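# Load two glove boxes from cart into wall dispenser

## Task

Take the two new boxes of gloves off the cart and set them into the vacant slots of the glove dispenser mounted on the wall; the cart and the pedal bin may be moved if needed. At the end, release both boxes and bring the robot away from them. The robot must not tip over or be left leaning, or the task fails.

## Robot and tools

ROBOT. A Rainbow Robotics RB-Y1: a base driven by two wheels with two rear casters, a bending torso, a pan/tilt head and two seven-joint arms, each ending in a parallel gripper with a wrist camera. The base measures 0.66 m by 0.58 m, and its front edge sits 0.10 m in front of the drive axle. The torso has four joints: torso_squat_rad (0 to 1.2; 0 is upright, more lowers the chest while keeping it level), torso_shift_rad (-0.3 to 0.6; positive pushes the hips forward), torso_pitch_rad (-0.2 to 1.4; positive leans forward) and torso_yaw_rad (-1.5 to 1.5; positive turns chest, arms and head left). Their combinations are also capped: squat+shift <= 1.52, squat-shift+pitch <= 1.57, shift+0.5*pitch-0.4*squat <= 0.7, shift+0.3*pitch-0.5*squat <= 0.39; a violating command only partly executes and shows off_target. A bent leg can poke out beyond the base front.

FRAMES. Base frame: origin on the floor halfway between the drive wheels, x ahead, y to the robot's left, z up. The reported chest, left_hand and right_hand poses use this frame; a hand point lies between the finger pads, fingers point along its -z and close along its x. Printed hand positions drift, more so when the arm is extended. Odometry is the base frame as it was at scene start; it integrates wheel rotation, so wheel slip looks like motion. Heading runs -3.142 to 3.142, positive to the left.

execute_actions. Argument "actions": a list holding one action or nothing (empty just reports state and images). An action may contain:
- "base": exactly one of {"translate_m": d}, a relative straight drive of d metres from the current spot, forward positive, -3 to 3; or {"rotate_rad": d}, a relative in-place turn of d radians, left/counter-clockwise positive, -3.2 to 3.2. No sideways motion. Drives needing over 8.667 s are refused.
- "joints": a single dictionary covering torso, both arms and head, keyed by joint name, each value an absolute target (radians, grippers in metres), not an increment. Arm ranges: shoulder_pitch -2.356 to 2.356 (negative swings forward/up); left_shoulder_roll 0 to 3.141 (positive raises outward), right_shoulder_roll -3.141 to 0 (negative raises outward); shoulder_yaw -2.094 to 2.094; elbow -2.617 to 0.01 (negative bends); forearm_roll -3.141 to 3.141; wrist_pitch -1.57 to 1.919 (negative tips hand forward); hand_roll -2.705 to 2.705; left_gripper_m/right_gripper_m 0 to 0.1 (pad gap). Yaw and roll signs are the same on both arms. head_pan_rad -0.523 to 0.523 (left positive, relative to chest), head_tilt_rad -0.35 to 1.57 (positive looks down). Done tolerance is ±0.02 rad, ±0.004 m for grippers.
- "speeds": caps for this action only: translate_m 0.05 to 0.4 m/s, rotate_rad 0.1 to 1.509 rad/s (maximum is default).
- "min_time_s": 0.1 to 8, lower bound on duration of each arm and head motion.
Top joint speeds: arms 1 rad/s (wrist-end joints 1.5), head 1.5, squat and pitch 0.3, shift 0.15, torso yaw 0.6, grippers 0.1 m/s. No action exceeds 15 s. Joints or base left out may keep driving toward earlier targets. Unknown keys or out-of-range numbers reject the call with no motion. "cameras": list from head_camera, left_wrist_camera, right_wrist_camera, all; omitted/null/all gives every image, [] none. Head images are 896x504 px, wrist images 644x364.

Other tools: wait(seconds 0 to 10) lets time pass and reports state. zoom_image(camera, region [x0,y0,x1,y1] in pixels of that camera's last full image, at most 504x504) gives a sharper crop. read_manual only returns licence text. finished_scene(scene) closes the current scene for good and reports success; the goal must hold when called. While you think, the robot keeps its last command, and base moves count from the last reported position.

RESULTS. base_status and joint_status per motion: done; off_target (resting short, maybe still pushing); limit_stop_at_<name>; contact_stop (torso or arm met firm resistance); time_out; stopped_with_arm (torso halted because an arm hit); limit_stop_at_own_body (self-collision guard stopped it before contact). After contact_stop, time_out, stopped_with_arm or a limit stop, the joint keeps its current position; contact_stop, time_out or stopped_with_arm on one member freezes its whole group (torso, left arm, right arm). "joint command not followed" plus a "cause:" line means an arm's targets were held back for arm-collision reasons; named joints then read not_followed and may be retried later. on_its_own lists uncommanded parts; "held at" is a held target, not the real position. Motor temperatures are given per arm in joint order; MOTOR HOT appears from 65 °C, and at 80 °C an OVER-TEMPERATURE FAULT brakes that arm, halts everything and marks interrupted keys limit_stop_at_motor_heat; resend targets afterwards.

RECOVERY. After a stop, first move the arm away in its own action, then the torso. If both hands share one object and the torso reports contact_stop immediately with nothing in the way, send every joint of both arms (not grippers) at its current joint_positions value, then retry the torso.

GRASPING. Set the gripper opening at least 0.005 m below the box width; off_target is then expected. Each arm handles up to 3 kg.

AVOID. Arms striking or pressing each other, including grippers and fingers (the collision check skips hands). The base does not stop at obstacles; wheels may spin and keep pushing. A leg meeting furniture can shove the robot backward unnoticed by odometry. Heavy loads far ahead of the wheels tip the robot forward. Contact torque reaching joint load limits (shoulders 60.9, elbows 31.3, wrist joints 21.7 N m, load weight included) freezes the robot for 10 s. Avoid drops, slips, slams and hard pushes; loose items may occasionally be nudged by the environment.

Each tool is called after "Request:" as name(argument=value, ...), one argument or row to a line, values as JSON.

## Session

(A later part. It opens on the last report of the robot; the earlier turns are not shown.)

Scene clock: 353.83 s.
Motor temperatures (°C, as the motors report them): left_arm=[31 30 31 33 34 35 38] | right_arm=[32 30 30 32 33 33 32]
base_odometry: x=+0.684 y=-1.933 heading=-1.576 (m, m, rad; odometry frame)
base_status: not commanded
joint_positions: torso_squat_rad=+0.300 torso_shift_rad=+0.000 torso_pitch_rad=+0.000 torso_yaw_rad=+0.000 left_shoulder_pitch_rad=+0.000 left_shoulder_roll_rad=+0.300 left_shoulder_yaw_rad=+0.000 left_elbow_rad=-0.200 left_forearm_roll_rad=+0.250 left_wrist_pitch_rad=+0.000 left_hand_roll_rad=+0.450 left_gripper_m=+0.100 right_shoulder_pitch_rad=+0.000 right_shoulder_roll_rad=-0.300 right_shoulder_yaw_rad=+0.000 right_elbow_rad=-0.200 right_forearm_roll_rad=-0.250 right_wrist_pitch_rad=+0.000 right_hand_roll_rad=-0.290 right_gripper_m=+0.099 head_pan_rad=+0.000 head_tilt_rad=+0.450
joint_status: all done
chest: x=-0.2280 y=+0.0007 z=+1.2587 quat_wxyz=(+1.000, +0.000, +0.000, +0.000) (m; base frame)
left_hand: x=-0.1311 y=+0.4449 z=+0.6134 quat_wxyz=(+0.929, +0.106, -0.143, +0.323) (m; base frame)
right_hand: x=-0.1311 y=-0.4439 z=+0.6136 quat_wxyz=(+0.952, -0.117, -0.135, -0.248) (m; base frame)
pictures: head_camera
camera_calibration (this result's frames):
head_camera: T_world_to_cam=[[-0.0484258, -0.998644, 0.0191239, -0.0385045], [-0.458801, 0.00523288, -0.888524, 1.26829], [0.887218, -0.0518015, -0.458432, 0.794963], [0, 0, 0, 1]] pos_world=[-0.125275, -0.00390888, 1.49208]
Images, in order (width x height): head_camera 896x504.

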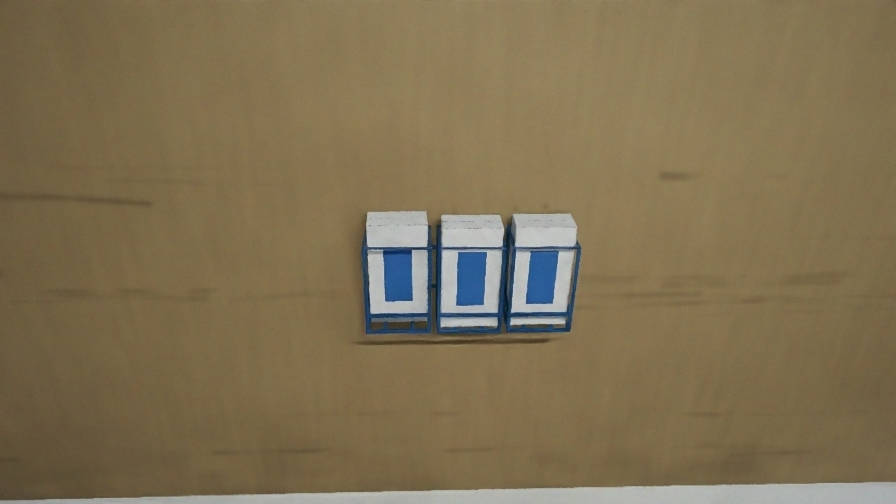

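Request:
execute_actions(
  actions=[
    {"joints":{"torso_squat_rad":0.3,"torso_pitch_rad":0.235,"torso_yaw_rad":-0.27,"left_shoulder_pitch_rad":-1.48,"left_shoulder_roll_rad":0.36,"left_elbow_rad":-0.75,"left_forearm_roll_rad":0.25,"left_wrist_pitch_rad":1.72,"left_hand_roll_rad":0.45,"left_gripper_m":0,"head_pan_rad":0.2,"head_tilt_rad":0.7}},
  ],
  cameras=[],
)

Request:
execute_actions(
  actions=[
    {"base":{"translate_m":0.565},"speeds":{"translate_m":0.25}},
  ],
  cameras=[],
)

Request:
execute_actions(
  actions=[
    {"joints":{"torso_squat_rad":0.68}},
  ],
  cameras=["head_camera"],
)

Scene clock: 364.67 s.
Motor temperatures (°C, as the motors report them): left_arm=[30 30 31 33 34 35 38] | right_arm=[31 30 30 32 33 33 32]
base_odometry: x=+0.684 y=-1.933 heading=-1.576 (m, m, rad; odometry frame)
base_status: not commanded
joint_positions: torso_squat_rad=+0.300 torso_shift_rad=+0.000 torso_pitch_rad=+0.235 torso_yaw_rad=-0.270 left_shoulder_pitch_rad=-1.481 left_shoulder_roll_rad=+0.360 left_shoulder_yaw_rad=+0.000 left_elbow_rad=-0.750 left_forearm_roll_rad=+0.250 left_wrist_pitch_rad=+1.720 left_hand_roll_rad=+0.450 left_gripper_m=+0.000 right_shoulder_pitch_rad=+0.000 right_shoulder_roll_rad=-0.300 right_shoulder_yaw_rad=+0.000 right_elbow_rad=-0.200 right_forearm_roll_rad=-0.250 right_wrist_pitch_rad=+0.000 right_hand_roll_rad=-0.290 right_gripper_m=+0.099 head_pan_rad=+0.200 head_tilt_rad=+0.700
joint_status: all done
chest: x=-0.1560 y=+0.0007 z=+1.2502 quat_wxyz=(+0.984, -0.016, +0.116, -0.134) (m; base frame)
left_hand: x=+0.4659 y=+0.0241 z=+1.1110 quat_wxyz=(+0.991, -0.032, -0.129, +0.004) (m; base frame)
right_hand: x=-0.3303 y=-0.4537 z=+0.6287 quat_wxyz=(+0.918, -0.177, -0.010, -0.356) (m; base frame)
pictures: none
No camera images: the call's "cameras" was empty. Leave "cameras" out to get every camera's image.

Scene clock: 368.00 s.
Motor temperatures (°C, as the motors report them): left_arm=[30 30 31 33 34 35 38] | right_arm=[31 30 30 32 33 33 32]
base_odometry: x=+0.681 y=-2.498 heading=-1.576 (m, m, rad; odometry frame)
base_status: done
joint_positions: torso_squat_rad=+0.300 torso_shift_rad=+0.000 torso_pitch_rad=+0.235 torso_yaw_rad=-0.270 left_shoulder_pitch_rad=-1.481 left_shoulder_roll_rad=+0.360 left_shoulder_yaw_rad=+0.000 left_elbow_rad=-0.750 left_forearm_roll_rad=+0.250 left_wrist_pitch_rad=+1.720 left_hand_roll_rad=+0.450 left_gripper_m=+0.000 right_shoulder_pitch_rad=+0.000 right_shoulder_roll_rad=-0.300 right_shoulder_yaw_rad=+0.000 right_elbow_rad=-0.200 right_forearm_roll_rad=-0.250 right_wrist_pitch_rad=+0.000 right_hand_roll_rad=-0.290 right_gripper_m=+0.099 head_pan_rad=+0.200 head_tilt_rad=+0.700
joint_status: not commanded
chest: x=-0.1560 y=+0.0007 z=+1.2502 quat_wxyz=(+0.984, -0.016, +0.116, -0.134) (m; base frame)
left_hand: x=+0.4660 y=+0.0242 z=+1.1109 quat_wxyz=(+0.991, -0.032, -0.129, +0.004) (m; base frame)
right_hand: x=-0.3303 y=-0.4537 z=+0.6287 quat_wxyz=(+0.918, -0.177, -0.010, -0.356) (m; base frame)
pictures: none
No camera images: the call's "cameras" was empty. Leave "cameras" out to get every camera's image.

Scene clock: 370.13 s.
Motor temperatures (°C, as the motors report them): left_arm=[31 30 31 33 34 35 38] | right_arm=[30 30 30 32 33 33 32]
base_odometry: x=+0.681 y=-2.498 heading=-1.576 (m, m, rad; odometry frame)
base_status: not commanded
joint_positions: torso_squat_rad=+0.680 torso_shift_rad=+0.000 torso_pitch_rad=+0.235 torso_yaw_rad=-0.270 left_shoulder_pitch_rad=-1.481 left_shoulder_roll_rad=+0.360 left_shoulder_yaw_rad=+0.000 left_elbow_rad=-0.750 left_forearm_roll_rad=+0.250 left_wrist_pitch_rad=+1.720 left_hand_roll_rad=+0.450 left_gripper_m=+0.000 right_shoulder_pitch_rad=+0.000 right_shoulder_roll_rad=-0.300 right_shoulder_yaw_rad=+0.000 right_elbow_rad=-0.200 right_forearm_roll_rad=-0.250 right_wrist_pitch_rad=+0.000 right_hand_roll_rad=-0.290 right_gripper_m=+0.099 head_pan_rad=+0.200 head_tilt_rad=+0.700
joint_status: all done
chest: x=-0.1561 y=+0.0006 z=+1.1258 quat_wxyz=(+0.984, -0.016, +0.116, -0.134) (m; base frame)
left_hand: x=+0.4659 y=+0.0241 z=+0.9866 quat_wxyz=(+0.991, -0.032, -0.129, +0.004) (m; base frame)
right_hand: x=-0.3303 y=-0.4538 z=+0.5042 quat_wxyz=(+0.918, -0.177, -0.010, -0.356) (m; base frame)
pictures: head_camera
camera_calibration (this result's frames):
head_camera: T_world_to_cam=[[-0.102053, -0.993214, 0.0557746, -0.0890125], [-0.817935, 0.0518677, -0.572967, 0.747888], [0.566186, -0.104093, -0.817678, 1.06885], [0, 0, 0, 1]] pos_world=[-0.00253111, -0.0159393, 1.30746]
Images, in order (width x height): head_camera 896x504.

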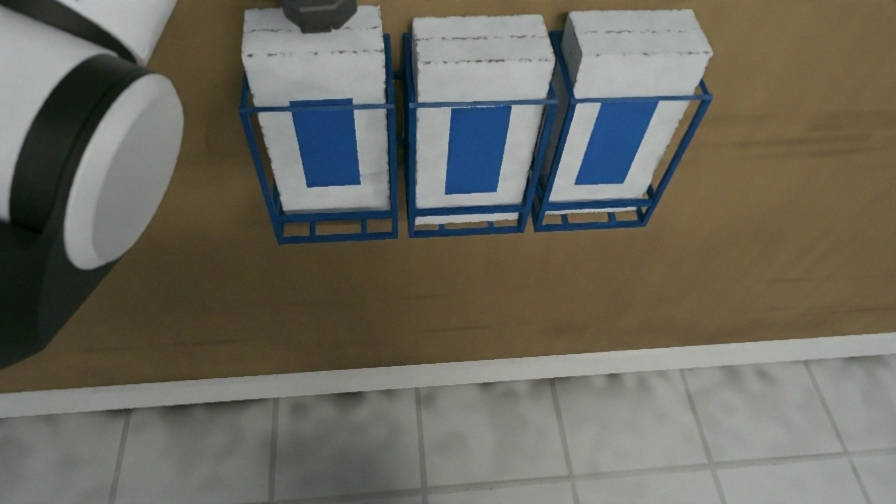

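On top. Press a little.

Request:
execute_actions(
  actions=[
    {"joints":{"torso_squat_rad":0.72}},
  ],
  cameras=["head_camera"],
)

Scene clock: 373.23 s.
Motor temperatures (°C, as the motors report them): left_arm=[31 30 31 33 34 35 38] | right_arm=[30 30 30 32 33 33 32]
base_odometry: x=+0.681 y=-2.498 heading=-1.576 (m, m, rad; odometry frame)
base_status: not commanded
joint_positions: torso_squat_rad=+0.720 torso_shift_rad=+0.000 torso_pitch_rad=+0.235 torso_yaw_rad=-0.270 left_shoulder_pitch_rad=-1.480 left_shoulder_roll_rad=+0.360 left_shoulder_yaw_rad=+0.000 left_elbow_rad=-0.750 left_forearm_roll_rad=+0.250 left_wrist_pitch_rad=+1.720 left_hand_roll_rad=+0.450 left_gripper_m=+0.000 right_shoulder_pitch_rad=+0.000 right_shoulder_roll_rad=-0.300 right_shoulder_yaw_rad=+0.000 right_elbow_rad=-0.200 right_forearm_roll_rad=-0.250 right_wrist_pitch_rad=+0.000 right_hand_roll_rad=-0.290 right_gripper_m=+0.099 head_pan_rad=+0.200 head_tilt_rad=+0.700
joint_status: all done
chest: x=-0.1561 y=+0.0006 z=+1.1077 quat_wxyz=(+0.984, -0.016, +0.116, -0.134) (m; base frame)
left_hand: x=+0.4659 y=+0.0241 z=+0.9685 quat_wxyz=(+0.991, -0.032, -0.129, +0.004) (m; base frame)
right_hand: x=-0.3303 y=-0.4538 z=+0.4862 quat_wxyz=(+0.918, -0.177, -0.010, -0.356) (m; base frame)
pictures: head_camera
camera_calibration (this result's frames):
head_camera: T_world_to_cam=[[-0.102053, -0.993214, 0.0557736, -0.0880224], [-0.817931, 0.0518677, -0.572974, 0.737558], [0.566193, -0.104093, -0.817674, 1.0541], [0, 0, 0, 1]] pos_world=[-0.00253711, -0.0159558, 1.28942]
Images, in order (width x height): head_camera 896x504.

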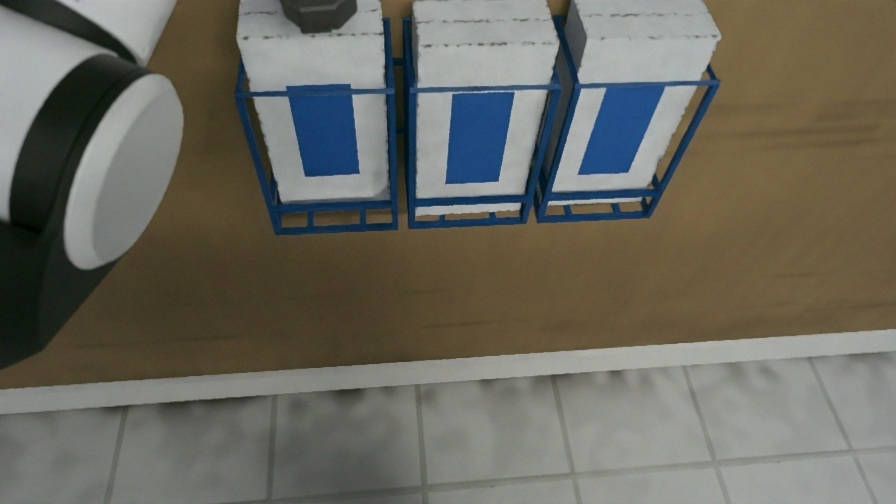

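No contact yet.

Request:
execute_actions(
  actions=[
    {"joints":{"torso_squat_rad":0.76}},
  ],
  cameras=["head_camera"],
)

Scene clock: 377.40 s.
Motor temperatures (°C, as the motors report them): left_arm=[31 30 31 33 34 34 38] | right_arm=[30 30 30 31 33 32 32]
base_odometry: x=+0.681 y=-2.498 heading=-1.576 (m, m, rad; odometry frame)
base_status: not commanded
joint_positions: torso_squat_rad=+0.760 torso_shift_rad=-0.001 torso_pitch_rad=+0.233 torso_yaw_rad=-0.270 left_shoulder_pitch_rad=-1.484 left_shoulder_roll_rad=+0.360 left_shoulder_yaw_rad=+0.000 left_elbow_rad=-0.752 left_forearm_roll_rad=+0.250 left_wrist_pitch_rad=+1.720 left_hand_roll_rad=+0.450 left_gripper_m=+0.000 right_shoulder_pitch_rad=+0.000 right_shoulder_roll_rad=-0.300 right_shoulder_yaw_rad=+0.000 right_elbow_rad=-0.200 right_forearm_roll_rad=-0.250 right_wrist_pitch_rad=+0.000 right_hand_roll_rad=-0.290 right_gripper_m=+0.099 head_pan_rad=+0.200 head_tilt_rad=+0.700
joint_status: all done
chest: x=-0.1567 y=+0.0005 z=+1.0889 quat_wxyz=(+0.984, -0.016, +0.115, -0.134) (m; base frame)
left_hand: x=+0.4663 y=+0.0233 z=+0.9533 quat_wxyz=(+0.991, -0.033, -0.132, +0.003) (m; base frame)
right_hand: x=-0.3301 y=-0.4538 z=+0.4671 quat_wxyz=(+0.918, -0.177, -0.011, -0.356) (m; base frame)
pictures: head_camera
camera_calibration (this result's frames):
head_camera: T_world_to_cam=[[-0.102126, -0.993214, 0.0556369, -0.0869177], [-0.817165, 0.0518668, -0.574066, 0.72754], [0.567285, -0.104092, -0.816917, 1.03841], [0, 0, 0, 1]] pos_world=[-0.0034321, -0.015973, 1.27079]
Images, in order (width x height): head_camera 896x504.

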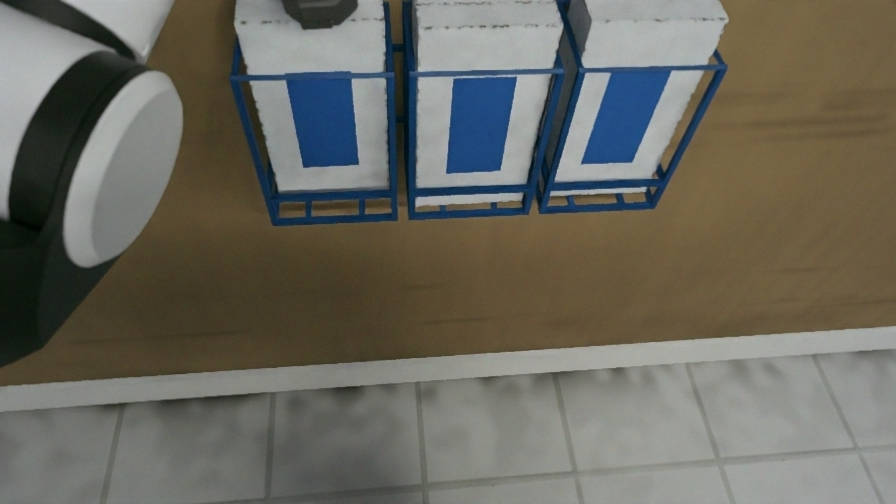

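Request:
execute_actions(
  actions=[
    {"base":{"translate_m":0.012},"speeds":{"translate_m":0.05}},
  ],
  cameras=["head_camera"],
)

Request:
zoom_image(
  camera="head_camera",
  region=[220, 0, 580, 250],
)

Scene clock: 382.53 s.
Motor temperatures (°C, as the motors report them): left_arm=[31 30 31 33 34 34 38] | right_arm=[30 30 30 31 33 32 32]
base_odometry: x=+0.681 y=-2.510 heading=-1.577 (m, m, rad; odometry frame)
base_status: done
joint_positions: torso_squat_rad=+0.760 torso_shift_rad=-0.001 torso_pitch_rad=+0.233 torso_yaw_rad=-0.270 left_shoulder_pitch_rad=-1.484 left_shoulder_roll_rad=+0.360 left_shoulder_yaw_rad=+0.000 left_elbow_rad=-0.752 left_forearm_roll_rad=+0.250 left_wrist_pitch_rad=+1.720 left_hand_roll_rad=+0.450 left_gripper_m=+0.001 right_shoulder_pitch_rad=+0.000 right_shoulder_roll_rad=-0.300 right_shoulder_yaw_rad=+0.000 right_elbow_rad=-0.200 right_forearm_roll_rad=-0.250 right_wrist_pitch_rad=+0.000 right_hand_roll_rad=-0.290 right_gripper_m=+0.099 head_pan_rad=+0.200 head_tilt_rad=+0.700
joint_status: not commanded
chest: x=-0.1570 y=+0.0005 z=+1.0889 quat_wxyz=(+0.984, -0.016, +0.115, -0.134) (m; base frame)
left_hand: x=+0.4659 y=+0.0232 z=+0.9536 quat_wxyz=(+0.991, -0.033, -0.132, +0.003) (m; base frame)
right_hand: x=-0.3301 y=-0.4538 z=+0.4670 quat_wxyz=(+0.918, -0.177, -0.011, -0.356) (m; base frame)
pictures: head_camera
camera_calibration (this result's frames):
head_camera: T_world_to_cam=[[-0.102146, -0.993214, 0.0556002, -0.0869036], [-0.816959, 0.0518667, -0.574359, 0.727693], [0.567578, -0.104092, -0.816713, 1.03835], [0, 0, 0, 1]] pos_world=[-0.00372822, -0.015973, 1.27082]
Images, in order (width x height): head_camera 896x504.

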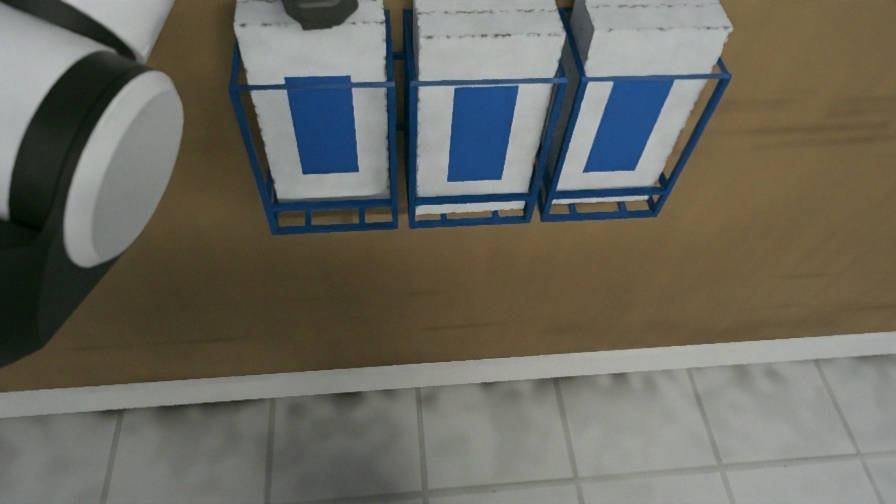

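Region (220, 0, 580, 250) of head_camera's 896x504 image, scaled by 1.400, with more detail than that image has; it fills the top 350 rows of this view, and the rest is white.

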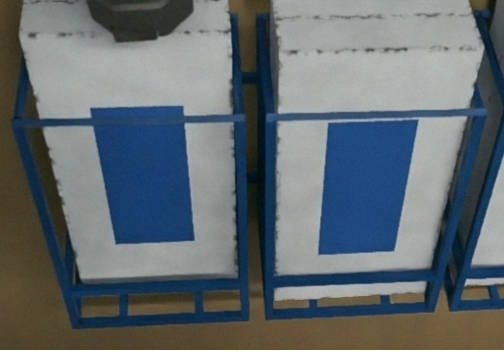

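Request:
execute_actions(
  actions=[
    {"joints":{"torso_squat_rad":0.6,"left_shoulder_pitch_rad":-1.48,"left_elbow_rad":-0.75}},
  ],
  cameras=[],
)

Request:
execute_actions(
  actions=[
    {"joints":{"left_gripper_m":0.1}},
  ],
  cameras=[],
)

Request:
execute_actions(
  actions=[
    {"joints":{"torso_squat_rad":0.79}},
  ],
  cameras=["left_wrist_camera"],
)

Request:
execute_actions(
  actions=[
    {"joints":{"left_gripper_m":0.04}},
  ],
  cameras=[],
)

Request:
execute_actions(
  actions=[
    {"joints":{"torso_squat_rad":0.7}},
  ],
  cameras=[],
)

Request:
execute_actions(
  actions=[
    {"base":{"translate_m":-0.015},"speeds":{"translate_m":0.05}},
  ],
  cameras=["head_camera"],
)

Scene clock: 395.30 s.
Motor temperatures (°C, as the motors report them): left_arm=[30 30 31 32 34 35 38] | right_arm=[29 30 30 31 33 32 32]
base_odometry: x=+0.681 y=-2.510 heading=-1.577 (m, m, rad; odometry frame)
base_status: not commanded
joint_positions: torso_squat_rad=+0.600 torso_shift_rad=+0.000 torso_pitch_rad=+0.235 torso_yaw_rad=-0.270 left_shoulder_pitch_rad=-1.481 left_shoulder_roll_rad=+0.360 left_shoulder_yaw_rad=+0.000 left_elbow_rad=-0.750 left_forearm_roll_rad=+0.250 left_wrist_pitch_rad=+1.720 left_hand_roll_rad=+0.450 left_gripper_m=+0.000 right_shoulder_pitch_rad=+0.000 right_shoulder_roll_rad=-0.300 right_shoulder_yaw_rad=+0.000 right_elbow_rad=-0.200 right_forearm_roll_rad=-0.250 right_wrist_pitch_rad=+0.000 right_hand_roll_rad=-0.290 right_gripper_m=+0.099 head_pan_rad=+0.200 head_tilt_rad=+0.700
joint_status: all done
chest: x=-0.1559 y=+0.0006 z=+1.1591 quat_wxyz=(+0.984, -0.016, +0.116, -0.134) (m; base frame)
left_hand: x=+0.4661 y=+0.0242 z=+1.0200 quat_wxyz=(+0.991, -0.032, -0.129, +0.004) (m; base frame)
right_hand: x=-0.3303 y=-0.4537 z=+0.5377 quat_wxyz=(+0.918, -0.177, -0.010, -0.356) (m; base frame)
pictures: none
No camera images: the call's "cameras" was empty. Leave "cameras" out to get every camera's image.

Scene clock: 396.77 s.
Motor temperatures (°C, as the motors report them): left_arm=[30 30 31 32 34 35 38] | right_arm=[29 30 30 31 33 32 32]
base_odometry: x=+0.681 y=-2.510 heading=-1.577 (m, m, rad; odometry frame)
base_status: not commanded
joint_positions: torso_squat_rad=+0.600 torso_shift_rad=-0.001 torso_pitch_rad=+0.234 torso_yaw_rad=-0.270 left_shoulder_pitch_rad=-1.479 left_shoulder_roll_rad=+0.358 left_shoulder_yaw_rad=+0.000 left_elbow_rad=-0.749 left_forearm_roll_rad=+0.251 left_wrist_pitch_rad=+1.723 left_hand_roll_rad=+0.450 left_gripper_m=+0.097 right_shoulder_pitch_rad=+0.000 right_shoulder_roll_rad=-0.300 right_shoulder_yaw_rad=+0.000 right_elbow_rad=-0.200 right_forearm_roll_rad=-0.250 right_wrist_pitch_rad=+0.000 right_hand_roll_rad=-0.290 right_gripper_m=+0.099 head_pan_rad=+0.200 head_tilt_rad=+0.700
joint_status: all done
chest: x=-0.1569 y=+0.0006 z=+1.1592 quat_wxyz=(+0.984, -0.016, +0.115, -0.134) (m; base frame)
left_hand: x=+0.4635 y=+0.0238 z=+1.0188 quat_wxyz=(+0.992, -0.032, -0.126, +0.003) (m; base frame)
right_hand: x=-0.3303 y=-0.4537 z=+0.5374 quat_wxyz=(+0.918, -0.177, -0.011, -0.356) (m; base frame)
pictures: none
No camera images: the call's "cameras" was empty. Leave "cameras" out to get every camera's image.

Scene clock: 398.20 s.
Motor temperatures (°C, as the motors report them): left_arm=[30 30 31 32 34 37 38] | right_arm=[29 30 30 31 33 32 32]
base_odometry: x=+0.681 y=-2.510 heading=-1.577 (m, m, rad; odometry frame)
base_status: not commanded
joint_positions: torso_squat_rad=+0.790 torso_shift_rad=-0.002 torso_pitch_rad=+0.231 torso_yaw_rad=-0.270 left_shoulder_pitch_rad=-1.485 left_shoulder_roll_rad=+0.359 left_shoulder_yaw_rad=+0.001 left_elbow_rad=-0.752 left_forearm_roll_rad=+0.251 left_wrist_pitch_rad=+1.724 left_hand_roll_rad=+0.450 left_gripper_m=+0.097 right_shoulder_pitch_rad=+0.000 right_shoulder_roll_rad=-0.300 right_shoulder_yaw_rad=+0.000 right_elbow_rad=-0.200 right_forearm_roll_rad=-0.250 right_wrist_pitch_rad=+0.000 right_hand_roll_rad=-0.290 right_gripper_m=+0.099 head_pan_rad=+0.200 head_tilt_rad=+0.700
joint_status: all done
chest: x=-0.1581 y=+0.0005 z=+1.0742 quat_wxyz=(+0.984, -0.016, +0.114, -0.134) (m; base frame)
left_hand: x=+0.4639 y=+0.0223 z=+0.9403 quat_wxyz=(+0.991, -0.034, -0.131, +0.003) (m; base frame)
right_hand: x=-0.3298 y=-0.4538 z=+0.4520 quat_wxyz=(+0.918, -0.176, -0.012, -0.356) (m; base frame)
pictures: left_wrist_camera
camera_calibration (this result's frames):
left_wrist_camera: T_world_to_cam=[[0.962673, 0.00596088, 0.270601, -0.701089], [-0.188804, -0.70157, 0.687134, -0.517861], [0.193941, -0.712576, -0.674257, 0.649974], [0, 0, 0, 1]] pos_world=[0.451089, 0.104019, 0.983804]
Images, in order (width x height): left_wrist_camera 644x364.

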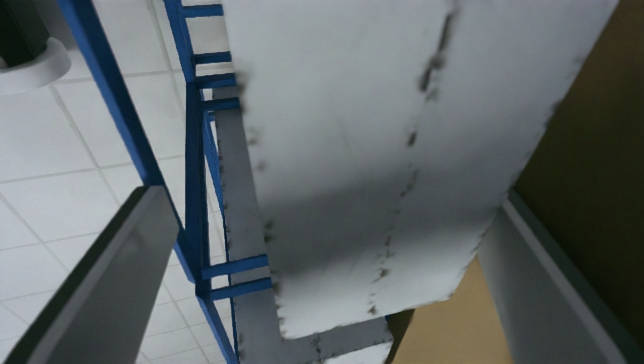

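Scene clock: 399.30 s.
Motor temperatures (°C, as the motors report them): left_arm=[30 30 31 32 34 37 38] | right_arm=[29 30 30 31 33 32 32]
base_odometry: x=+0.681 y=-2.510 heading=-1.577 (m, m, rad; odometry frame)
base_status: not commanded
joint_positions: torso_squat_rad=+0.790 torso_shift_rad=+0.000 torso_pitch_rad=+0.235 torso_yaw_rad=-0.270 left_shoulder_pitch_rad=-1.481 left_shoulder_roll_rad=+0.360 left_shoulder_yaw_rad=+0.001 left_elbow_rad=-0.751 left_forearm_roll_rad=+0.250 left_wrist_pitch_rad=+1.720 left_hand_roll_rad=+0.450 left_gripper_m=+0.058 right_shoulder_pitch_rad=+0.000 right_shoulder_roll_rad=-0.300 right_shoulder_yaw_rad=+0.000 right_elbow_rad=-0.200 right_forearm_roll_rad=-0.250 right_wrist_pitch_rad=+0.000 right_hand_roll_rad=-0.290 right_gripper_m=+0.099 head_pan_rad=+0.200 head_tilt_rad=+0.700
joint_status: left_gripper_m off_target (ended at +0.058, target +0.040)
chest: x=-0.1561 y=+0.0005 z=+1.0741 quat_wxyz=(+0.984, -0.016, +0.116, -0.134) (m; base frame)
left_hand: x=+0.4660 y=+0.0238 z=+0.9355 quat_wxyz=(+0.991, -0.033, -0.129, +0.004) (m; base frame)
right_hand: x=-0.3302 y=-0.4538 z=+0.4526 quat_wxyz=(+0.918, -0.177, -0.011, -0.356) (m; base frame)
pictures: none
No camera images: the call's "cameras" was empty. Leave "cameras" out to get every camera's image.

Scene clock: 400.37 s.
Motor temperatures (°C, as the motors report them): left_arm=[30 30 31 33 34 37 38] | right_arm=[29 30 30 31 33 32 32]
base_odometry: x=+0.681 y=-2.510 heading=-1.577 (m, m, rad; odometry frame)
base_status: not commanded
joint_positions: torso_squat_rad=+0.700 torso_shift_rad=+0.000 torso_pitch_rad=+0.235 torso_yaw_rad=-0.270 left_shoulder_pitch_rad=-1.480 left_shoulder_roll_rad=+0.360 left_shoulder_yaw_rad=+0.001 left_elbow_rad=-0.750 left_forearm_roll_rad=+0.250 left_wrist_pitch_rad=+1.720 left_hand_roll_rad=+0.450 left_gripper_m=+0.058 right_shoulder_pitch_rad=+0.000 right_shoulder_roll_rad=-0.300 right_shoulder_yaw_rad=+0.000 right_elbow_rad=-0.200 right_forearm_roll_rad=-0.250 right_wrist_pitch_rad=+0.000 right_hand_roll_rad=-0.290 right_gripper_m=+0.099 head_pan_rad=+0.200 head_tilt_rad=+0.700
joint_status: all done
chest: x=-0.1558 y=+0.0006 z=+1.1168 quat_wxyz=(+0.984, -0.016, +0.116, -0.134) (m; base frame)
left_hand: x=+0.4659 y=+0.0243 z=+0.9769 quat_wxyz=(+0.991, -0.032, -0.128, +0.004) (m; base frame)
right_hand: x=-0.3303 y=-0.4537 z=+0.4954 quat_wxyz=(+0.918, -0.177, -0.010, -0.356) (m; base frame)
pictures: none
No camera images: the call's "cameras" was empty. Leave "cameras" out to get every camera's image.

Scene clock: 401.70 s.
Motor temperatures (°C, as the motors report them): left_arm=[30 30 31 33 34 37 38] | right_arm=[29 30 30 31 33 32 32]
base_odometry: x=+0.681 y=-2.495 heading=-1.577 (m, m, rad; odometry frame)
base_status: done
joint_positions: torso_squat_rad=+0.700 torso_shift_rad=+0.000 torso_pitch_rad=+0.235 torso_yaw_rad=-0.270 left_shoulder_pitch_rad=-1.480 left_shoulder_roll_rad=+0.360 left_shoulder_yaw_rad=+0.001 left_elbow_rad=-0.750 left_forearm_roll_rad=+0.250 left_wrist_pitch_rad=+1.720 left_hand_roll_rad=+0.450 left_gripper_m=+0.058 right_shoulder_pitch_rad=+0.000 right_shoulder_roll_rad=-0.300 right_shoulder_yaw_rad=+0.000 right_elbow_rad=-0.200 right_forearm_roll_rad=-0.250 right_wrist_pitch_rad=+0.000 right_hand_roll_rad=-0.290 right_gripper_m=+0.099 head_pan_rad=+0.200 head_tilt_rad=+0.700
joint_status: not commanded
chest: x=-0.1559 y=+0.0006 z=+1.1168 quat_wxyz=(+0.984, -0.016, +0.116, -0.134) (m; base frame)
left_hand: x=+0.4658 y=+0.0243 z=+0.9769 quat_wxyz=(+0.991, -0.032, -0.128, +0.004) (m; base frame)
right_hand: x=-0.3303 y=-0.4537 z=+0.4953 quat_wxyz=(+0.918, -0.177, -0.010, -0.356) (m; base frame)
pictures: head_camera
camera_calibration (this result's frames):
head_camera: T_world_to_cam=[[-0.101943, -0.993222, 0.0558282, -0.088535], [-0.818139, 0.0517827, -0.572685, 0.742544], [0.565912, -0.104056, -0.817873, 1.06163], [0, 0, 0, 1]] pos_world=[-0.0023097, -0.0159165, 1.29846]
Images, in order (width x height): head_camera 896x504.

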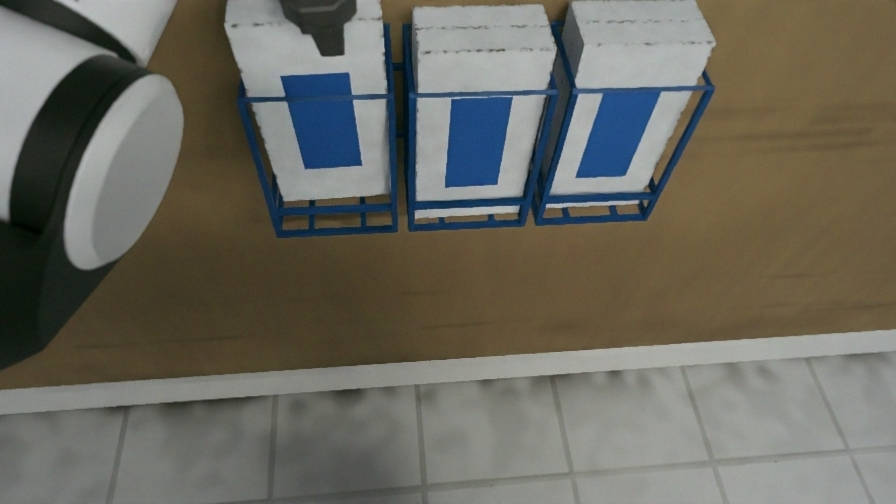

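Request:
execute_actions(
  actions=[
    {"joints":{"left_wrist_pitch_rad":1.66}},
  ],
  cameras=[],
)

Request:
execute_actions(
  actions=[
    {"joints":{"torso_squat_rad":0.83}},
  ],
  cameras=["head_camera"],
)

Scene clock: 407.30 s.
Motor temperatures (°C, as the motors report them): left_arm=[31 30 31 33 34 36 38] | right_arm=[29 30 30 31 33 32 32]
base_odometry: x=+0.681 y=-2.495 heading=-1.577 (m, m, rad; odometry frame)
base_status: not commanded
joint_positions: torso_squat_rad=+0.700 torso_shift_rad=+0.000 torso_pitch_rad=+0.235 torso_yaw_rad=-0.270 left_shoulder_pitch_rad=-1.480 left_shoulder_roll_rad=+0.360 left_shoulder_yaw_rad=+0.001 left_elbow_rad=-0.749 left_forearm_roll_rad=+0.250 left_wrist_pitch_rad=+1.661 left_hand_roll_rad=+0.450 left_gripper_m=+0.058 right_shoulder_pitch_rad=+0.000 right_shoulder_roll_rad=-0.300 right_shoulder_yaw_rad=+0.000 right_elbow_rad=-0.200 right_forearm_roll_rad=-0.250 right_wrist_pitch_rad=+0.000 right_hand_roll_rad=-0.290 right_gripper_m=+0.099 head_pan_rad=+0.200 head_tilt_rad=+0.700
joint_status: all done
chest: x=-0.1559 y=+0.0006 z=+1.1168 quat_wxyz=(+0.984, -0.016, +0.116, -0.134) (m; base frame)
left_hand: x=+0.4776 y=+0.0187 z=+0.9806 quat_wxyz=(+0.987, -0.045, -0.154, +0.003) (m; base frame)
right_hand: x=-0.3303 y=-0.4537 z=+0.4953 quat_wxyz=(+0.918, -0.177, -0.010, -0.356) (m; base frame)
pictures: none
No camera images: the call's "cameras" was empty. Leave "cameras" out to get every camera's image.

Scene clock: 408.50 s.
Motor temperatures (°C, as the motors report them): left_arm=[31 30 31 33 34 36 38] | right_arm=[29 30 30 31 33 32 32]
base_odometry: x=+0.681 y=-2.495 heading=-1.577 (m, m, rad; odometry frame)
base_status: not commanded
joint_positions: torso_squat_rad=+0.830 torso_shift_rad=-0.001 torso_pitch_rad=+0.232 torso_yaw_rad=-0.270 left_shoulder_pitch_rad=-1.487 left_shoulder_roll_rad=+0.362 left_shoulder_yaw_rad=+0.001 left_elbow_rad=-0.754 left_forearm_roll_rad=+0.250 left_wrist_pitch_rad=+1.660 left_hand_roll_rad=+0.450 left_gripper_m=+0.059 right_shoulder_pitch_rad=+0.000 right_shoulder_roll_rad=-0.300 right_shoulder_yaw_rad=+0.000 right_elbow_rad=-0.200 right_forearm_roll_rad=-0.250 right_wrist_pitch_rad=+0.000 right_hand_roll_rad=-0.290 right_gripper_m=+0.099 head_pan_rad=+0.200 head_tilt_rad=+0.700
joint_status: all done
chest: x=-0.1573 y=+0.0005 z=+1.0539 quat_wxyz=(+0.984, -0.016, +0.115, -0.134) (m; base frame)
left_hand: x=+0.4786 y=+0.0178 z=+0.9255 quat_wxyz=(+0.986, -0.047, -0.162, +0.003) (m; base frame)
right_hand: x=-0.3298 y=-0.4538 z=+0.4319 quat_wxyz=(+0.918, -0.177, -0.012, -0.356) (m; base frame)
pictures: head_camera
camera_calibration (this result's frames):
head_camera: T_world_to_cam=[[-0.102099, -0.993223, 0.0555271, -0.0849318], [-0.816451, 0.0517769, -0.575089, 0.708186], [0.568316, -0.104051, -0.816205, 1.00961], [0, 0, 0, 1]] pos_world=[-0.00424779, -0.0159732, 1.23603]
Images, in order (width x height): head_camera 896x504.

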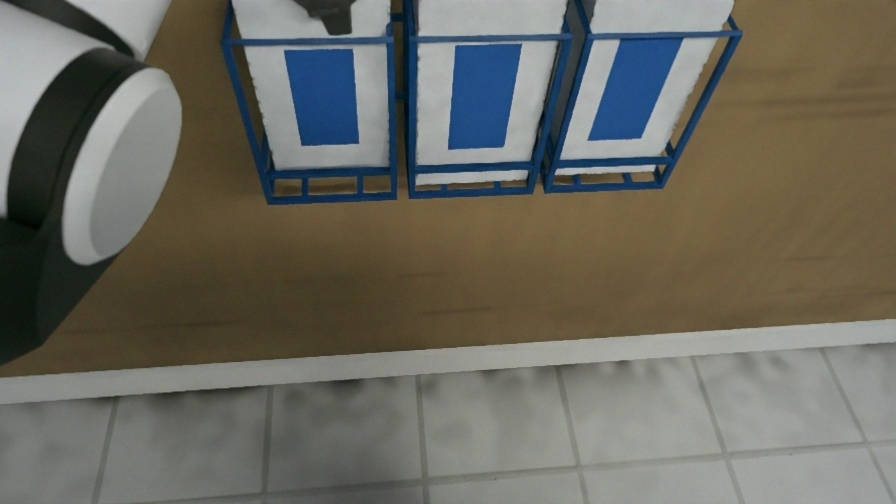

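Request:
execute_actions(
  actions=[
    {"joints":{"left_gripper_m":0.1,"torso_squat_rad":0.8}},
  ],
  cameras=[],
)

Request:
execute_actions(
  actions=[
    {"joints":{"torso_squat_rad":0.35,"left_shoulder_pitch_rad":-1.48,"left_elbow_rad":-0.75}},
  ],
  cameras=[],
)

Request:
execute_actions(
  actions=[
    {"base":{"translate_m":-0.6}},
  ],
  cameras=[],
)

Request:
execute_actions(
  actions=[
    {"joints":{"torso_yaw_rad":0,"torso_pitch_rad":0,"left_shoulder_pitch_rad":0,"left_shoulder_roll_rad":0.3,"left_elbow_rad":-0.2,"left_wrist_pitch_rad":0,"head_pan_rad":0,"head_tilt_rad":0.45}},
  ],
  cameras=["head_camera"],
)

Request:
zoom_image(
  camera="head_camera",
  region=[330, 180, 630, 380],
)

Scene clock: 422.47 s.
Motor temperatures (°C, as the motors report them): left_arm=[30 30 31 33 34 35 38] | right_arm=[28 30 30 31 33 32 32]
base_odometry: x=+0.681 y=-2.495 heading=-1.577 (m, m, rad; odometry frame)
base_status: not commanded
joint_positions: torso_squat_rad=+0.800 torso_shift_rad=+0.000 torso_pitch_rad=+0.235 torso_yaw_rad=-0.270 left_shoulder_pitch_rad=-1.482 left_shoulder_roll_rad=+0.361 left_shoulder_yaw_rad=+0.001 left_elbow_rad=-0.751 left_forearm_roll_rad=+0.250 left_wrist_pitch_rad=+1.659 left_hand_roll_rad=+0.450 left_gripper_m=+0.088 right_shoulder_pitch_rad=+0.000 right_shoulder_roll_rad=-0.300 right_shoulder_yaw_rad=+0.000 right_elbow_rad=-0.200 right_forearm_roll_rad=-0.250 right_wrist_pitch_rad=+0.000 right_hand_roll_rad=-0.290 right_gripper_m=+0.099 head_pan_rad=+0.200 head_tilt_rad=+0.700
joint_status: left_gripper_m off_target (ended at +0.088, target +0.100); the others done
chest: x=-0.1560 y=+0.0005 z=+1.0691 quat_wxyz=(+0.984, -0.016, +0.116, -0.134) (m; base frame)
left_hand: x=+0.4786 y=+0.0186 z=+0.9349 quat_wxyz=(+0.987, -0.045, -0.157, +0.004) (m; base frame)
right_hand: x=-0.3302 y=-0.4538 z=+0.4476 quat_wxyz=(+0.918, -0.177, -0.010, -0.356) (m; base frame)
pictures: none
No camera images: the call's "cameras" was empty. Leave "cameras" out to get every camera's image.

Scene clock: 424.83 s.
Motor temperatures (°C, as the motors report them): left_arm=[31 30 31 33 34 36 38] | right_arm=[28 30 30 31 33 32 32]
base_odometry: x=+0.681 y=-2.495 heading=-1.577 (m, m, rad; odometry frame)
base_status: not commanded
joint_positions: torso_squat_rad=+0.350 torso_shift_rad=+0.000 torso_pitch_rad=+0.235 torso_yaw_rad=-0.270 left_shoulder_pitch_rad=-1.477 left_shoulder_roll_rad=+0.358 left_shoulder_yaw_rad=+0.000 left_elbow_rad=-0.748 left_forearm_roll_rad=+0.251 left_wrist_pitch_rad=+1.662 left_hand_roll_rad=+0.450 left_gripper_m=+0.098 right_shoulder_pitch_rad=+0.000 right_shoulder_roll_rad=-0.300 right_shoulder_yaw_rad=+0.000 right_elbow_rad=-0.200 right_forearm_roll_rad=-0.250 right_wrist_pitch_rad=+0.000 right_hand_roll_rad=-0.290 right_gripper_m=+0.099 head_pan_rad=+0.200 head_tilt_rad=+0.700
joint_status: all done
on_its_own: left_gripper_m moved +0.010 to your old target +0.100
chest: x=-0.1563 y=+0.0007 z=+1.2390 quat_wxyz=(+0.984, -0.016, +0.116, -0.134) (m; base frame)
left_hand: x=+0.4760 y=+0.0182 z=+1.1009 quat_wxyz=(+0.987, -0.045, -0.152, +0.003) (m; base frame)
right_hand: x=-0.3304 y=-0.4536 z=+0.6175 quat_wxyz=(+0.918, -0.177, -0.010, -0.356) (m; base frame)
pictures: none
No camera images: the call's "cameras" was empty. Leave "cameras" out to get every camera's image.

Scene clock: 428.23 s.
Motor temperatures (°C, as the motors report them): left_arm=[31 30 31 33 34 36 38] | right_arm=[28 30 30 31 33 32 32]
base_odometry: x=+0.685 y=-1.895 heading=-1.578 (m, m, rad; odometry frame)
base_status: done
joint_positions: torso_squat_rad=+0.350 torso_shift_rad=+0.000 torso_pitch_rad=+0.235 torso_yaw_rad=-0.270 left_shoulder_pitch_rad=-1.480 left_shoulder_roll_rad=+0.360 left_shoulder_yaw_rad=+0.000 left_elbow_rad=-0.750 left_forearm_roll_rad=+0.250 left_wrist_pitch_rad=+1.660 left_hand_roll_rad=+0.450 left_gripper_m=+0.100 right_shoulder_pitch_rad=+0.000 right_shoulder_roll_rad=-0.300 right_shoulder_yaw_rad=+0.000 right_elbow_rad=-0.200 right_forearm_roll_rad=-0.250 right_wrist_pitch_rad=+0.000 right_hand_roll_rad=-0.290 right_gripper_m=+0.099 head_pan_rad=+0.200 head_tilt_rad=+0.700
joint_status: not commanded
chest: x=-0.1561 y=+0.0007 z=+1.2390 quat_wxyz=(+0.984, -0.016, +0.116, -0.134) (m; base frame)
left_hand: x=+0.4777 y=+0.0185 z=+1.1035 quat_wxyz=(+0.987, -0.045, -0.155, +0.003) (m; base frame)
right_hand: x=-0.3302 y=-0.4536 z=+0.6175 quat_wxyz=(+0.918, -0.177, -0.010, -0.356) (m; base frame)
pictures: none
No camera images: the call's "cameras" was empty. Leave "cameras" out to get every camera's image.

Scene clock: 430.50 s.
Motor temperatures (°C, as the motors report them): left_arm=[31 30 31 33 34 36 38] | right_arm=[28 30 30 31 33 32 32]
base_odometry: x=+0.685 y=-1.895 heading=-1.578 (m, m, rad; odometry frame)
base_status: not commanded
joint_positions: torso_squat_rad=+0.350 torso_shift_rad=+0.000 torso_pitch_rad=+0.000 torso_yaw_rad=+0.000 left_shoulder_pitch_rad=+0.000 left_shoulder_roll_rad=+0.300 left_shoulder_yaw_rad=+0.000 left_elbow_rad=-0.200 left_forearm_roll_rad=+0.250 left_wrist_pitch_rad=+0.000 left_hand_roll_rad=+0.450 left_gripper_m=+0.100 right_shoulder_pitch_rad=+0.000 right_shoulder_roll_rad=-0.300 right_shoulder_yaw_rad=+0.000 right_elbow_rad=-0.200 right_forearm_roll_rad=-0.250 right_wrist_pitch_rad=+0.000 right_hand_roll_rad=-0.290 right_gripper_m=+0.099 head_pan_rad=+0.000 head_tilt_rad=+0.450
joint_status: all done
chest: x=-0.2280 y=+0.0007 z=+1.2475 quat_wxyz=(+1.000, +0.000, +0.000, +0.000) (m; base frame)
left_hand: x=-0.1311 y=+0.4451 z=+0.6023 quat_wxyz=(+0.929, +0.106, -0.143, +0.324) (m; base frame)
right_hand: x=-0.1307 y=-0.4438 z=+0.6025 quat_wxyz=(+0.952, -0.117, -0.135, -0.248) (m; base frame)
pictures: head_camera
camera_calibration (this result's frames):
head_camera: T_world_to_cam=[[-0.0483545, -0.998646, 0.0191621, -0.0383139], [-0.458775, 0.00516458, -0.888538, 1.25837], [0.887236, -0.0517558, -0.458404, 0.789829], [0, 0, 0, 1]] pos_world=[-0.125307, -0.00388275, 1.48091]
Images, in order (width x height): head_camera 896x504.

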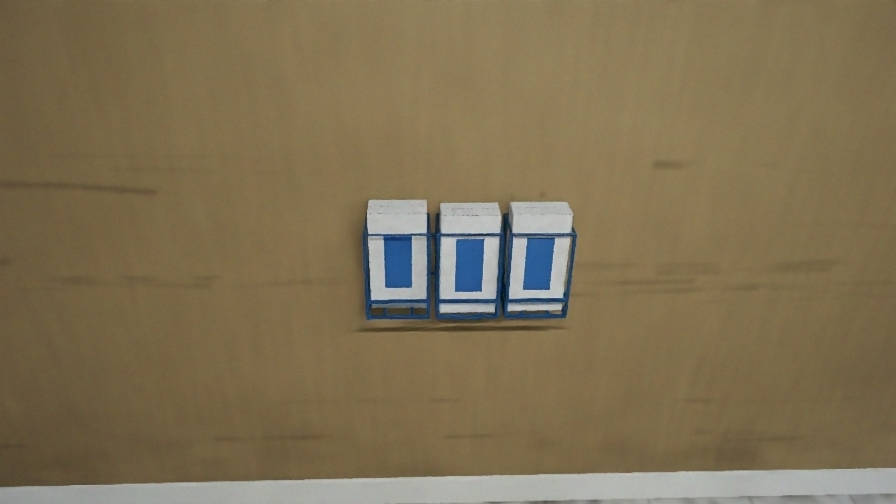

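Region (330, 180, 630, 380) of head_camera's 896x504 image, scaled by 1.680, with more detail than that image has.

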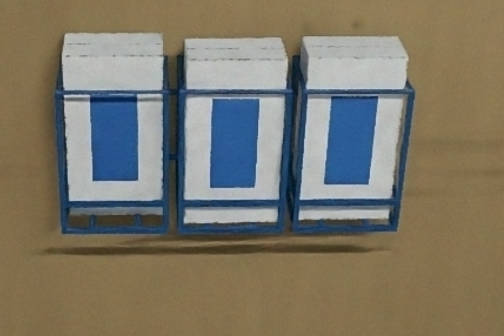

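Request:
execute_actions(
  actions=[
    {"base":{"translate_m":0.6},"speeds":{"translate_m":0.25},"joints":{"torso_squat_rad":0.5,"torso_pitch_rad":0.235,"torso_yaw_rad":-0.27,"left_shoulder_pitch_rad":-1.48,"left_shoulder_roll_rad":0.36,"left_elbow_rad":-0.75,"left_wrist_pitch_rad":1.72,"left_gripper_m":0,"head_pan_rad":0.2,"head_tilt_rad":0.7}},
  ],
  cameras=[],
)

Request:
execute_actions(
  actions=[
    {"joints":{"torso_squat_rad":0.78}},
  ],
  cameras=["head_camera"],
)

Scene clock: 442.27 s.
Motor temperatures (°C, as the motors report them): left_arm=[30 30 31 33 34 35 38] | right_arm=[28 30 30 30 33 32 32]
base_odometry: x=+0.681 y=-2.495 heading=-1.579 (m, m, rad; odometry frame)
base_status: done
joint_positions: torso_squat_rad=+0.500 torso_shift_rad=+0.000 torso_pitch_rad=+0.235 torso_yaw_rad=-0.270 left_shoulder_pitch_rad=-1.481 left_shoulder_roll_rad=+0.360 left_shoulder_yaw_rad=+0.000 left_elbow_rad=-0.750 left_forearm_roll_rad=+0.250 left_wrist_pitch_rad=+1.720 left_hand_roll_rad=+0.450 left_gripper_m=+0.000 right_shoulder_pitch_rad=+0.000 right_shoulder_roll_rad=-0.300 right_shoulder_yaw_rad=+0.000 right_elbow_rad=-0.200 right_forearm_roll_rad=-0.250 right_wrist_pitch_rad=+0.000 right_hand_roll_rad=-0.290 right_gripper_m=+0.099 head_pan_rad=+0.200 head_tilt_rad=+0.700
joint_status: all done
chest: x=-0.1559 y=+0.0006 z=+1.1957 quat_wxyz=(+0.984, -0.016, +0.116, -0.134) (m; base frame)
left_hand: x=+0.4660 y=+0.0241 z=+1.0565 quat_wxyz=(+0.991, -0.032, -0.129, +0.004) (m; base frame)
right_hand: x=-0.3303 y=-0.4537 z=+0.5743 quat_wxyz=(+0.918, -0.177, -0.010, -0.356) (m; base frame)
pictures: none
No camera images: the call's "cameras" was empty. Leave "cameras" out to get every camera's image.

Scene clock: 444.03 s.
Motor temperatures (°C, as the motors report them): left_arm=[30 30 31 33 34 35 38] | right_arm=[28 30 30 30 33 32 32]
base_odometry: x=+0.681 y=-2.495 heading=-1.579 (m, m, rad; odometry frame)
base_status: not commanded
joint_positions: torso_squat_rad=+0.780 torso_shift_rad=-0.001 torso_pitch_rad=+0.232 torso_yaw_rad=-0.270 left_shoulder_pitch_rad=-1.487 left_shoulder_roll_rad=+0.361 left_shoulder_yaw_rad=+0.001 left_elbow_rad=-0.754 left_forearm_roll_rad=+0.250 left_wrist_pitch_rad=+1.719 left_hand_roll_rad=+0.450 left_gripper_m=+0.000 right_shoulder_pitch_rad=+0.000 right_shoulder_roll_rad=-0.300 right_shoulder_yaw_rad=+0.000 right_elbow_rad=-0.200 right_forearm_roll_rad=-0.250 right_wrist_pitch_rad=+0.000 right_hand_roll_rad=-0.290 right_gripper_m=+0.099 head_pan_rad=+0.200 head_tilt_rad=+0.700
joint_status: all done
chest: x=-0.1573 y=+0.0005 z=+1.0792 quat_wxyz=(+0.984, -0.016, +0.115, -0.134) (m; base frame)
left_hand: x=+0.4667 y=+0.0227 z=+0.9466 quat_wxyz=(+0.990, -0.034, -0.135, +0.003) (m; base frame)
right_hand: x=-0.3299 y=-0.4538 z=+0.4572 quat_wxyz=(+0.918, -0.177, -0.012, -0.356) (m; base frame)
pictures: head_camera
camera_calibration (this result's frames):
head_camera: T_world_to_cam=[[-0.102184, -0.993215, 0.0555252, -0.0863332], [-0.816538, 0.0518647, -0.574957, 0.722594], [0.568176, -0.10409, -0.816297, 1.03024], [0, 0, 0, 1]] pos_world=[-0.004153, -0.0159869, 1.26124]
Images, in order (width x height): head_camera 896x504.

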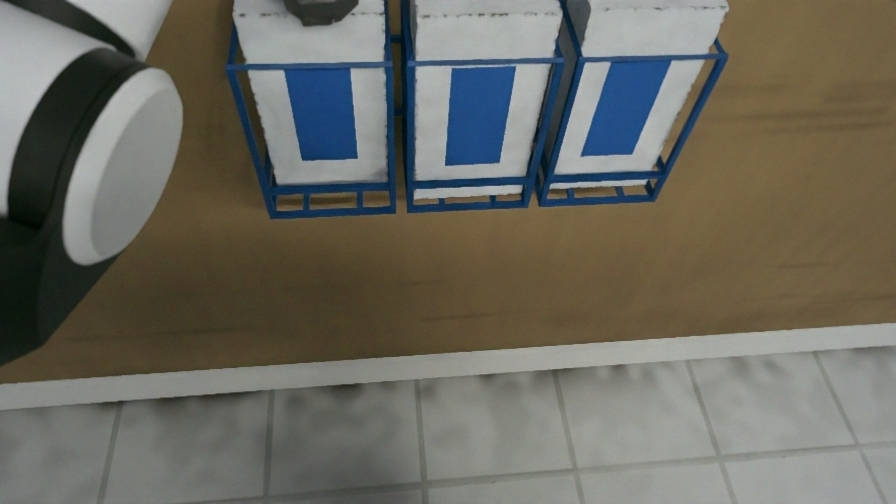

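Request:
execute_actions(
  actions=[
    {"joints":{"torso_squat_rad":0.62,"left_shoulder_pitch_rad":-1.48,"left_elbow_rad":-0.75}},
  ],
  cameras=[],
)

Request:
execute_actions(
  actions=[
    {"joints":{"left_gripper_m":0.1},"base":{"translate_m":0.008}},
  ],
  cameras=[],
)

Request:
execute_actions(
  actions=[
    {"joints":{"torso_squat_rad":0.8}},
  ],
  cameras=[],
)

Request:
execute_actions(
  actions=[
    {"joints":{"left_gripper_m":0.04}},
  ],
  cameras=[],
)

Request:
execute_actions(
  actions=[
    {"joints":{"torso_squat_rad":0.7}},
  ],
  cameras=[],
)

Request:
execute_actions(
  actions=[
    {"base":{"translate_m":-0.03},"speeds":{"translate_m":0.05},"joints":{"left_wrist_pitch_rad":1.6,"torso_yaw_rad":-0.28},"min_time_s":1.5},
  ],
  cameras=["head_camera"],
)

Request:
execute_actions(
  actions=[
    {"joints":{"torso_squat_rad":0.84}},
  ],
  cameras=["head_camera","left_wrist_camera"],
)

Scene clock: 456.90 s.
Motor temperatures (°C, as the motors report them): left_arm=[30 30 31 33 34 35 38] | right_arm=[28 30 30 30 33 32 32]
base_odometry: x=+0.681 y=-2.495 heading=-1.579 (m, m, rad; odometry frame)
base_status: not commanded
joint_positions: torso_squat_rad=+0.620 torso_shift_rad=+0.000 torso_pitch_rad=+0.235 torso_yaw_rad=-0.270 left_shoulder_pitch_rad=-1.481 left_shoulder_roll_rad=+0.360 left_shoulder_yaw_rad=+0.001 left_elbow_rad=-0.750 left_forearm_roll_rad=+0.250 left_wrist_pitch_rad=+1.720 left_hand_roll_rad=+0.450 left_gripper_m=+0.000 right_shoulder_pitch_rad=+0.000 right_shoulder_roll_rad=-0.300 right_shoulder_yaw_rad=+0.000 right_elbow_rad=-0.200 right_forearm_roll_rad=-0.250 right_wrist_pitch_rad=+0.000 right_hand_roll_rad=-0.290 right_gripper_m=+0.099 head_pan_rad=+0.200 head_tilt_rad=+0.700
joint_status: all done
chest: x=-0.1559 y=+0.0006 z=+1.1511 quat_wxyz=(+0.984, -0.016, +0.116, -0.134) (m; base frame)
left_hand: x=+0.4662 y=+0.0243 z=+1.0121 quat_wxyz=(+0.991, -0.033, -0.129, +0.004) (m; base frame)
right_hand: x=-0.3303 y=-0.4537 z=+0.5296 quat_wxyz=(+0.918, -0.177, -0.010, -0.356) (m; base frame)
pictures: none
No camera images: the call's "cameras" was empty. Leave "cameras" out to get every camera's image.

Scene clock: 458.37 s.
Motor temperatures (°C, as the motors report them): left_arm=[30 30 31 33 34 35 38] | right_arm=[28 30 30 30 33 32 32]
base_odometry: x=+0.681 y=-2.503 heading=-1.579 (m, m, rad; odometry frame)
base_status: done
joint_positions: torso_squat_rad=+0.620 torso_shift_rad=+0.000 torso_pitch_rad=+0.235 torso_yaw_rad=-0.270 left_shoulder_pitch_rad=-1.481 left_shoulder_roll_rad=+0.360 left_shoulder_yaw_rad=+0.001 left_elbow_rad=-0.750 left_forearm_roll_rad=+0.250 left_wrist_pitch_rad=+1.720 left_hand_roll_rad=+0.450 left_gripper_m=+0.100 right_shoulder_pitch_rad=+0.000 right_shoulder_roll_rad=-0.300 right_shoulder_yaw_rad=+0.000 right_elbow_rad=-0.200 right_forearm_roll_rad=-0.250 right_wrist_pitch_rad=+0.000 right_hand_roll_rad=-0.290 right_gripper_m=+0.099 head_pan_rad=+0.200 head_tilt_rad=+0.700
joint_status: all done
chest: x=-0.1560 y=+0.0006 z=+1.1511 quat_wxyz=(+0.984, -0.016, +0.116, -0.134) (m; base frame)
left_hand: x=+0.4661 y=+0.0243 z=+1.0120 quat_wxyz=(+0.991, -0.032, -0.129, +0.004) (m; base frame)
right_hand: x=-0.3302 y=-0.4537 z=+0.5296 quat_wxyz=(+0.918, -0.177, -0.010, -0.356) (m; base frame)
pictures: none
No camera images: the call's "cameras" was empty. Leave "cameras" out to get every camera's image.

Scene clock: 459.93 s.
Motor temperatures (°C, as the motors report them): left_arm=[30 30 31 33 34 35 38] | right_arm=[28 30 30 30 33 32 32]
base_odometry: x=+0.681 y=-2.503 heading=-1.579 (m, m, rad; odometry frame)
base_status: not commanded
joint_positions: torso_squat_rad=+0.795 torso_shift_rad=-0.002 torso_pitch_rad=+0.229 torso_yaw_rad=-0.270 left_shoulder_pitch_rad=-1.485 left_shoulder_roll_rad=+0.362 left_shoulder_yaw_rad=+0.001 left_elbow_rad=-0.752 left_forearm_roll_rad=+0.250 left_wrist_pitch_rad=+1.720 left_hand_roll_rad=+0.450 left_gripper_m=+0.100 right_shoulder_pitch_rad=+0.000 right_shoulder_roll_rad=-0.300 right_shoulder_yaw_rad=+0.000 right_elbow_rad=-0.200 right_forearm_roll_rad=-0.250 right_wrist_pitch_rad=+0.000 right_hand_roll_rad=-0.290 right_gripper_m=+0.099 head_pan_rad=+0.200 head_tilt_rad=+0.700
joint_status: torso_squat_rad contact_stop (moved +0.175 of +0.180)
chest: x=-0.1589 y=+0.0005 z=+1.0719 quat_wxyz=(+0.984, -0.015, +0.113, -0.134) (m; base frame)
left_hand: x=+0.4651 y=+0.0240 z=+0.9398 quat_wxyz=(+0.990, -0.033, -0.135, +0.004) (m; base frame)
right_hand: x=-0.3293 y=-0.4538 z=+0.4493 quat_wxyz=(+0.918, -0.176, -0.013, -0.356) (m; base frame)
pictures: none
No camera images: the call's "cameras" was empty. Leave "cameras" out to get every camera's image.

not run: a stop came earlier in this reply.

not run: a stop came earlier in this reply.

not run: a stop came earlier in this reply.

not run: a stop came earlier in this reply.


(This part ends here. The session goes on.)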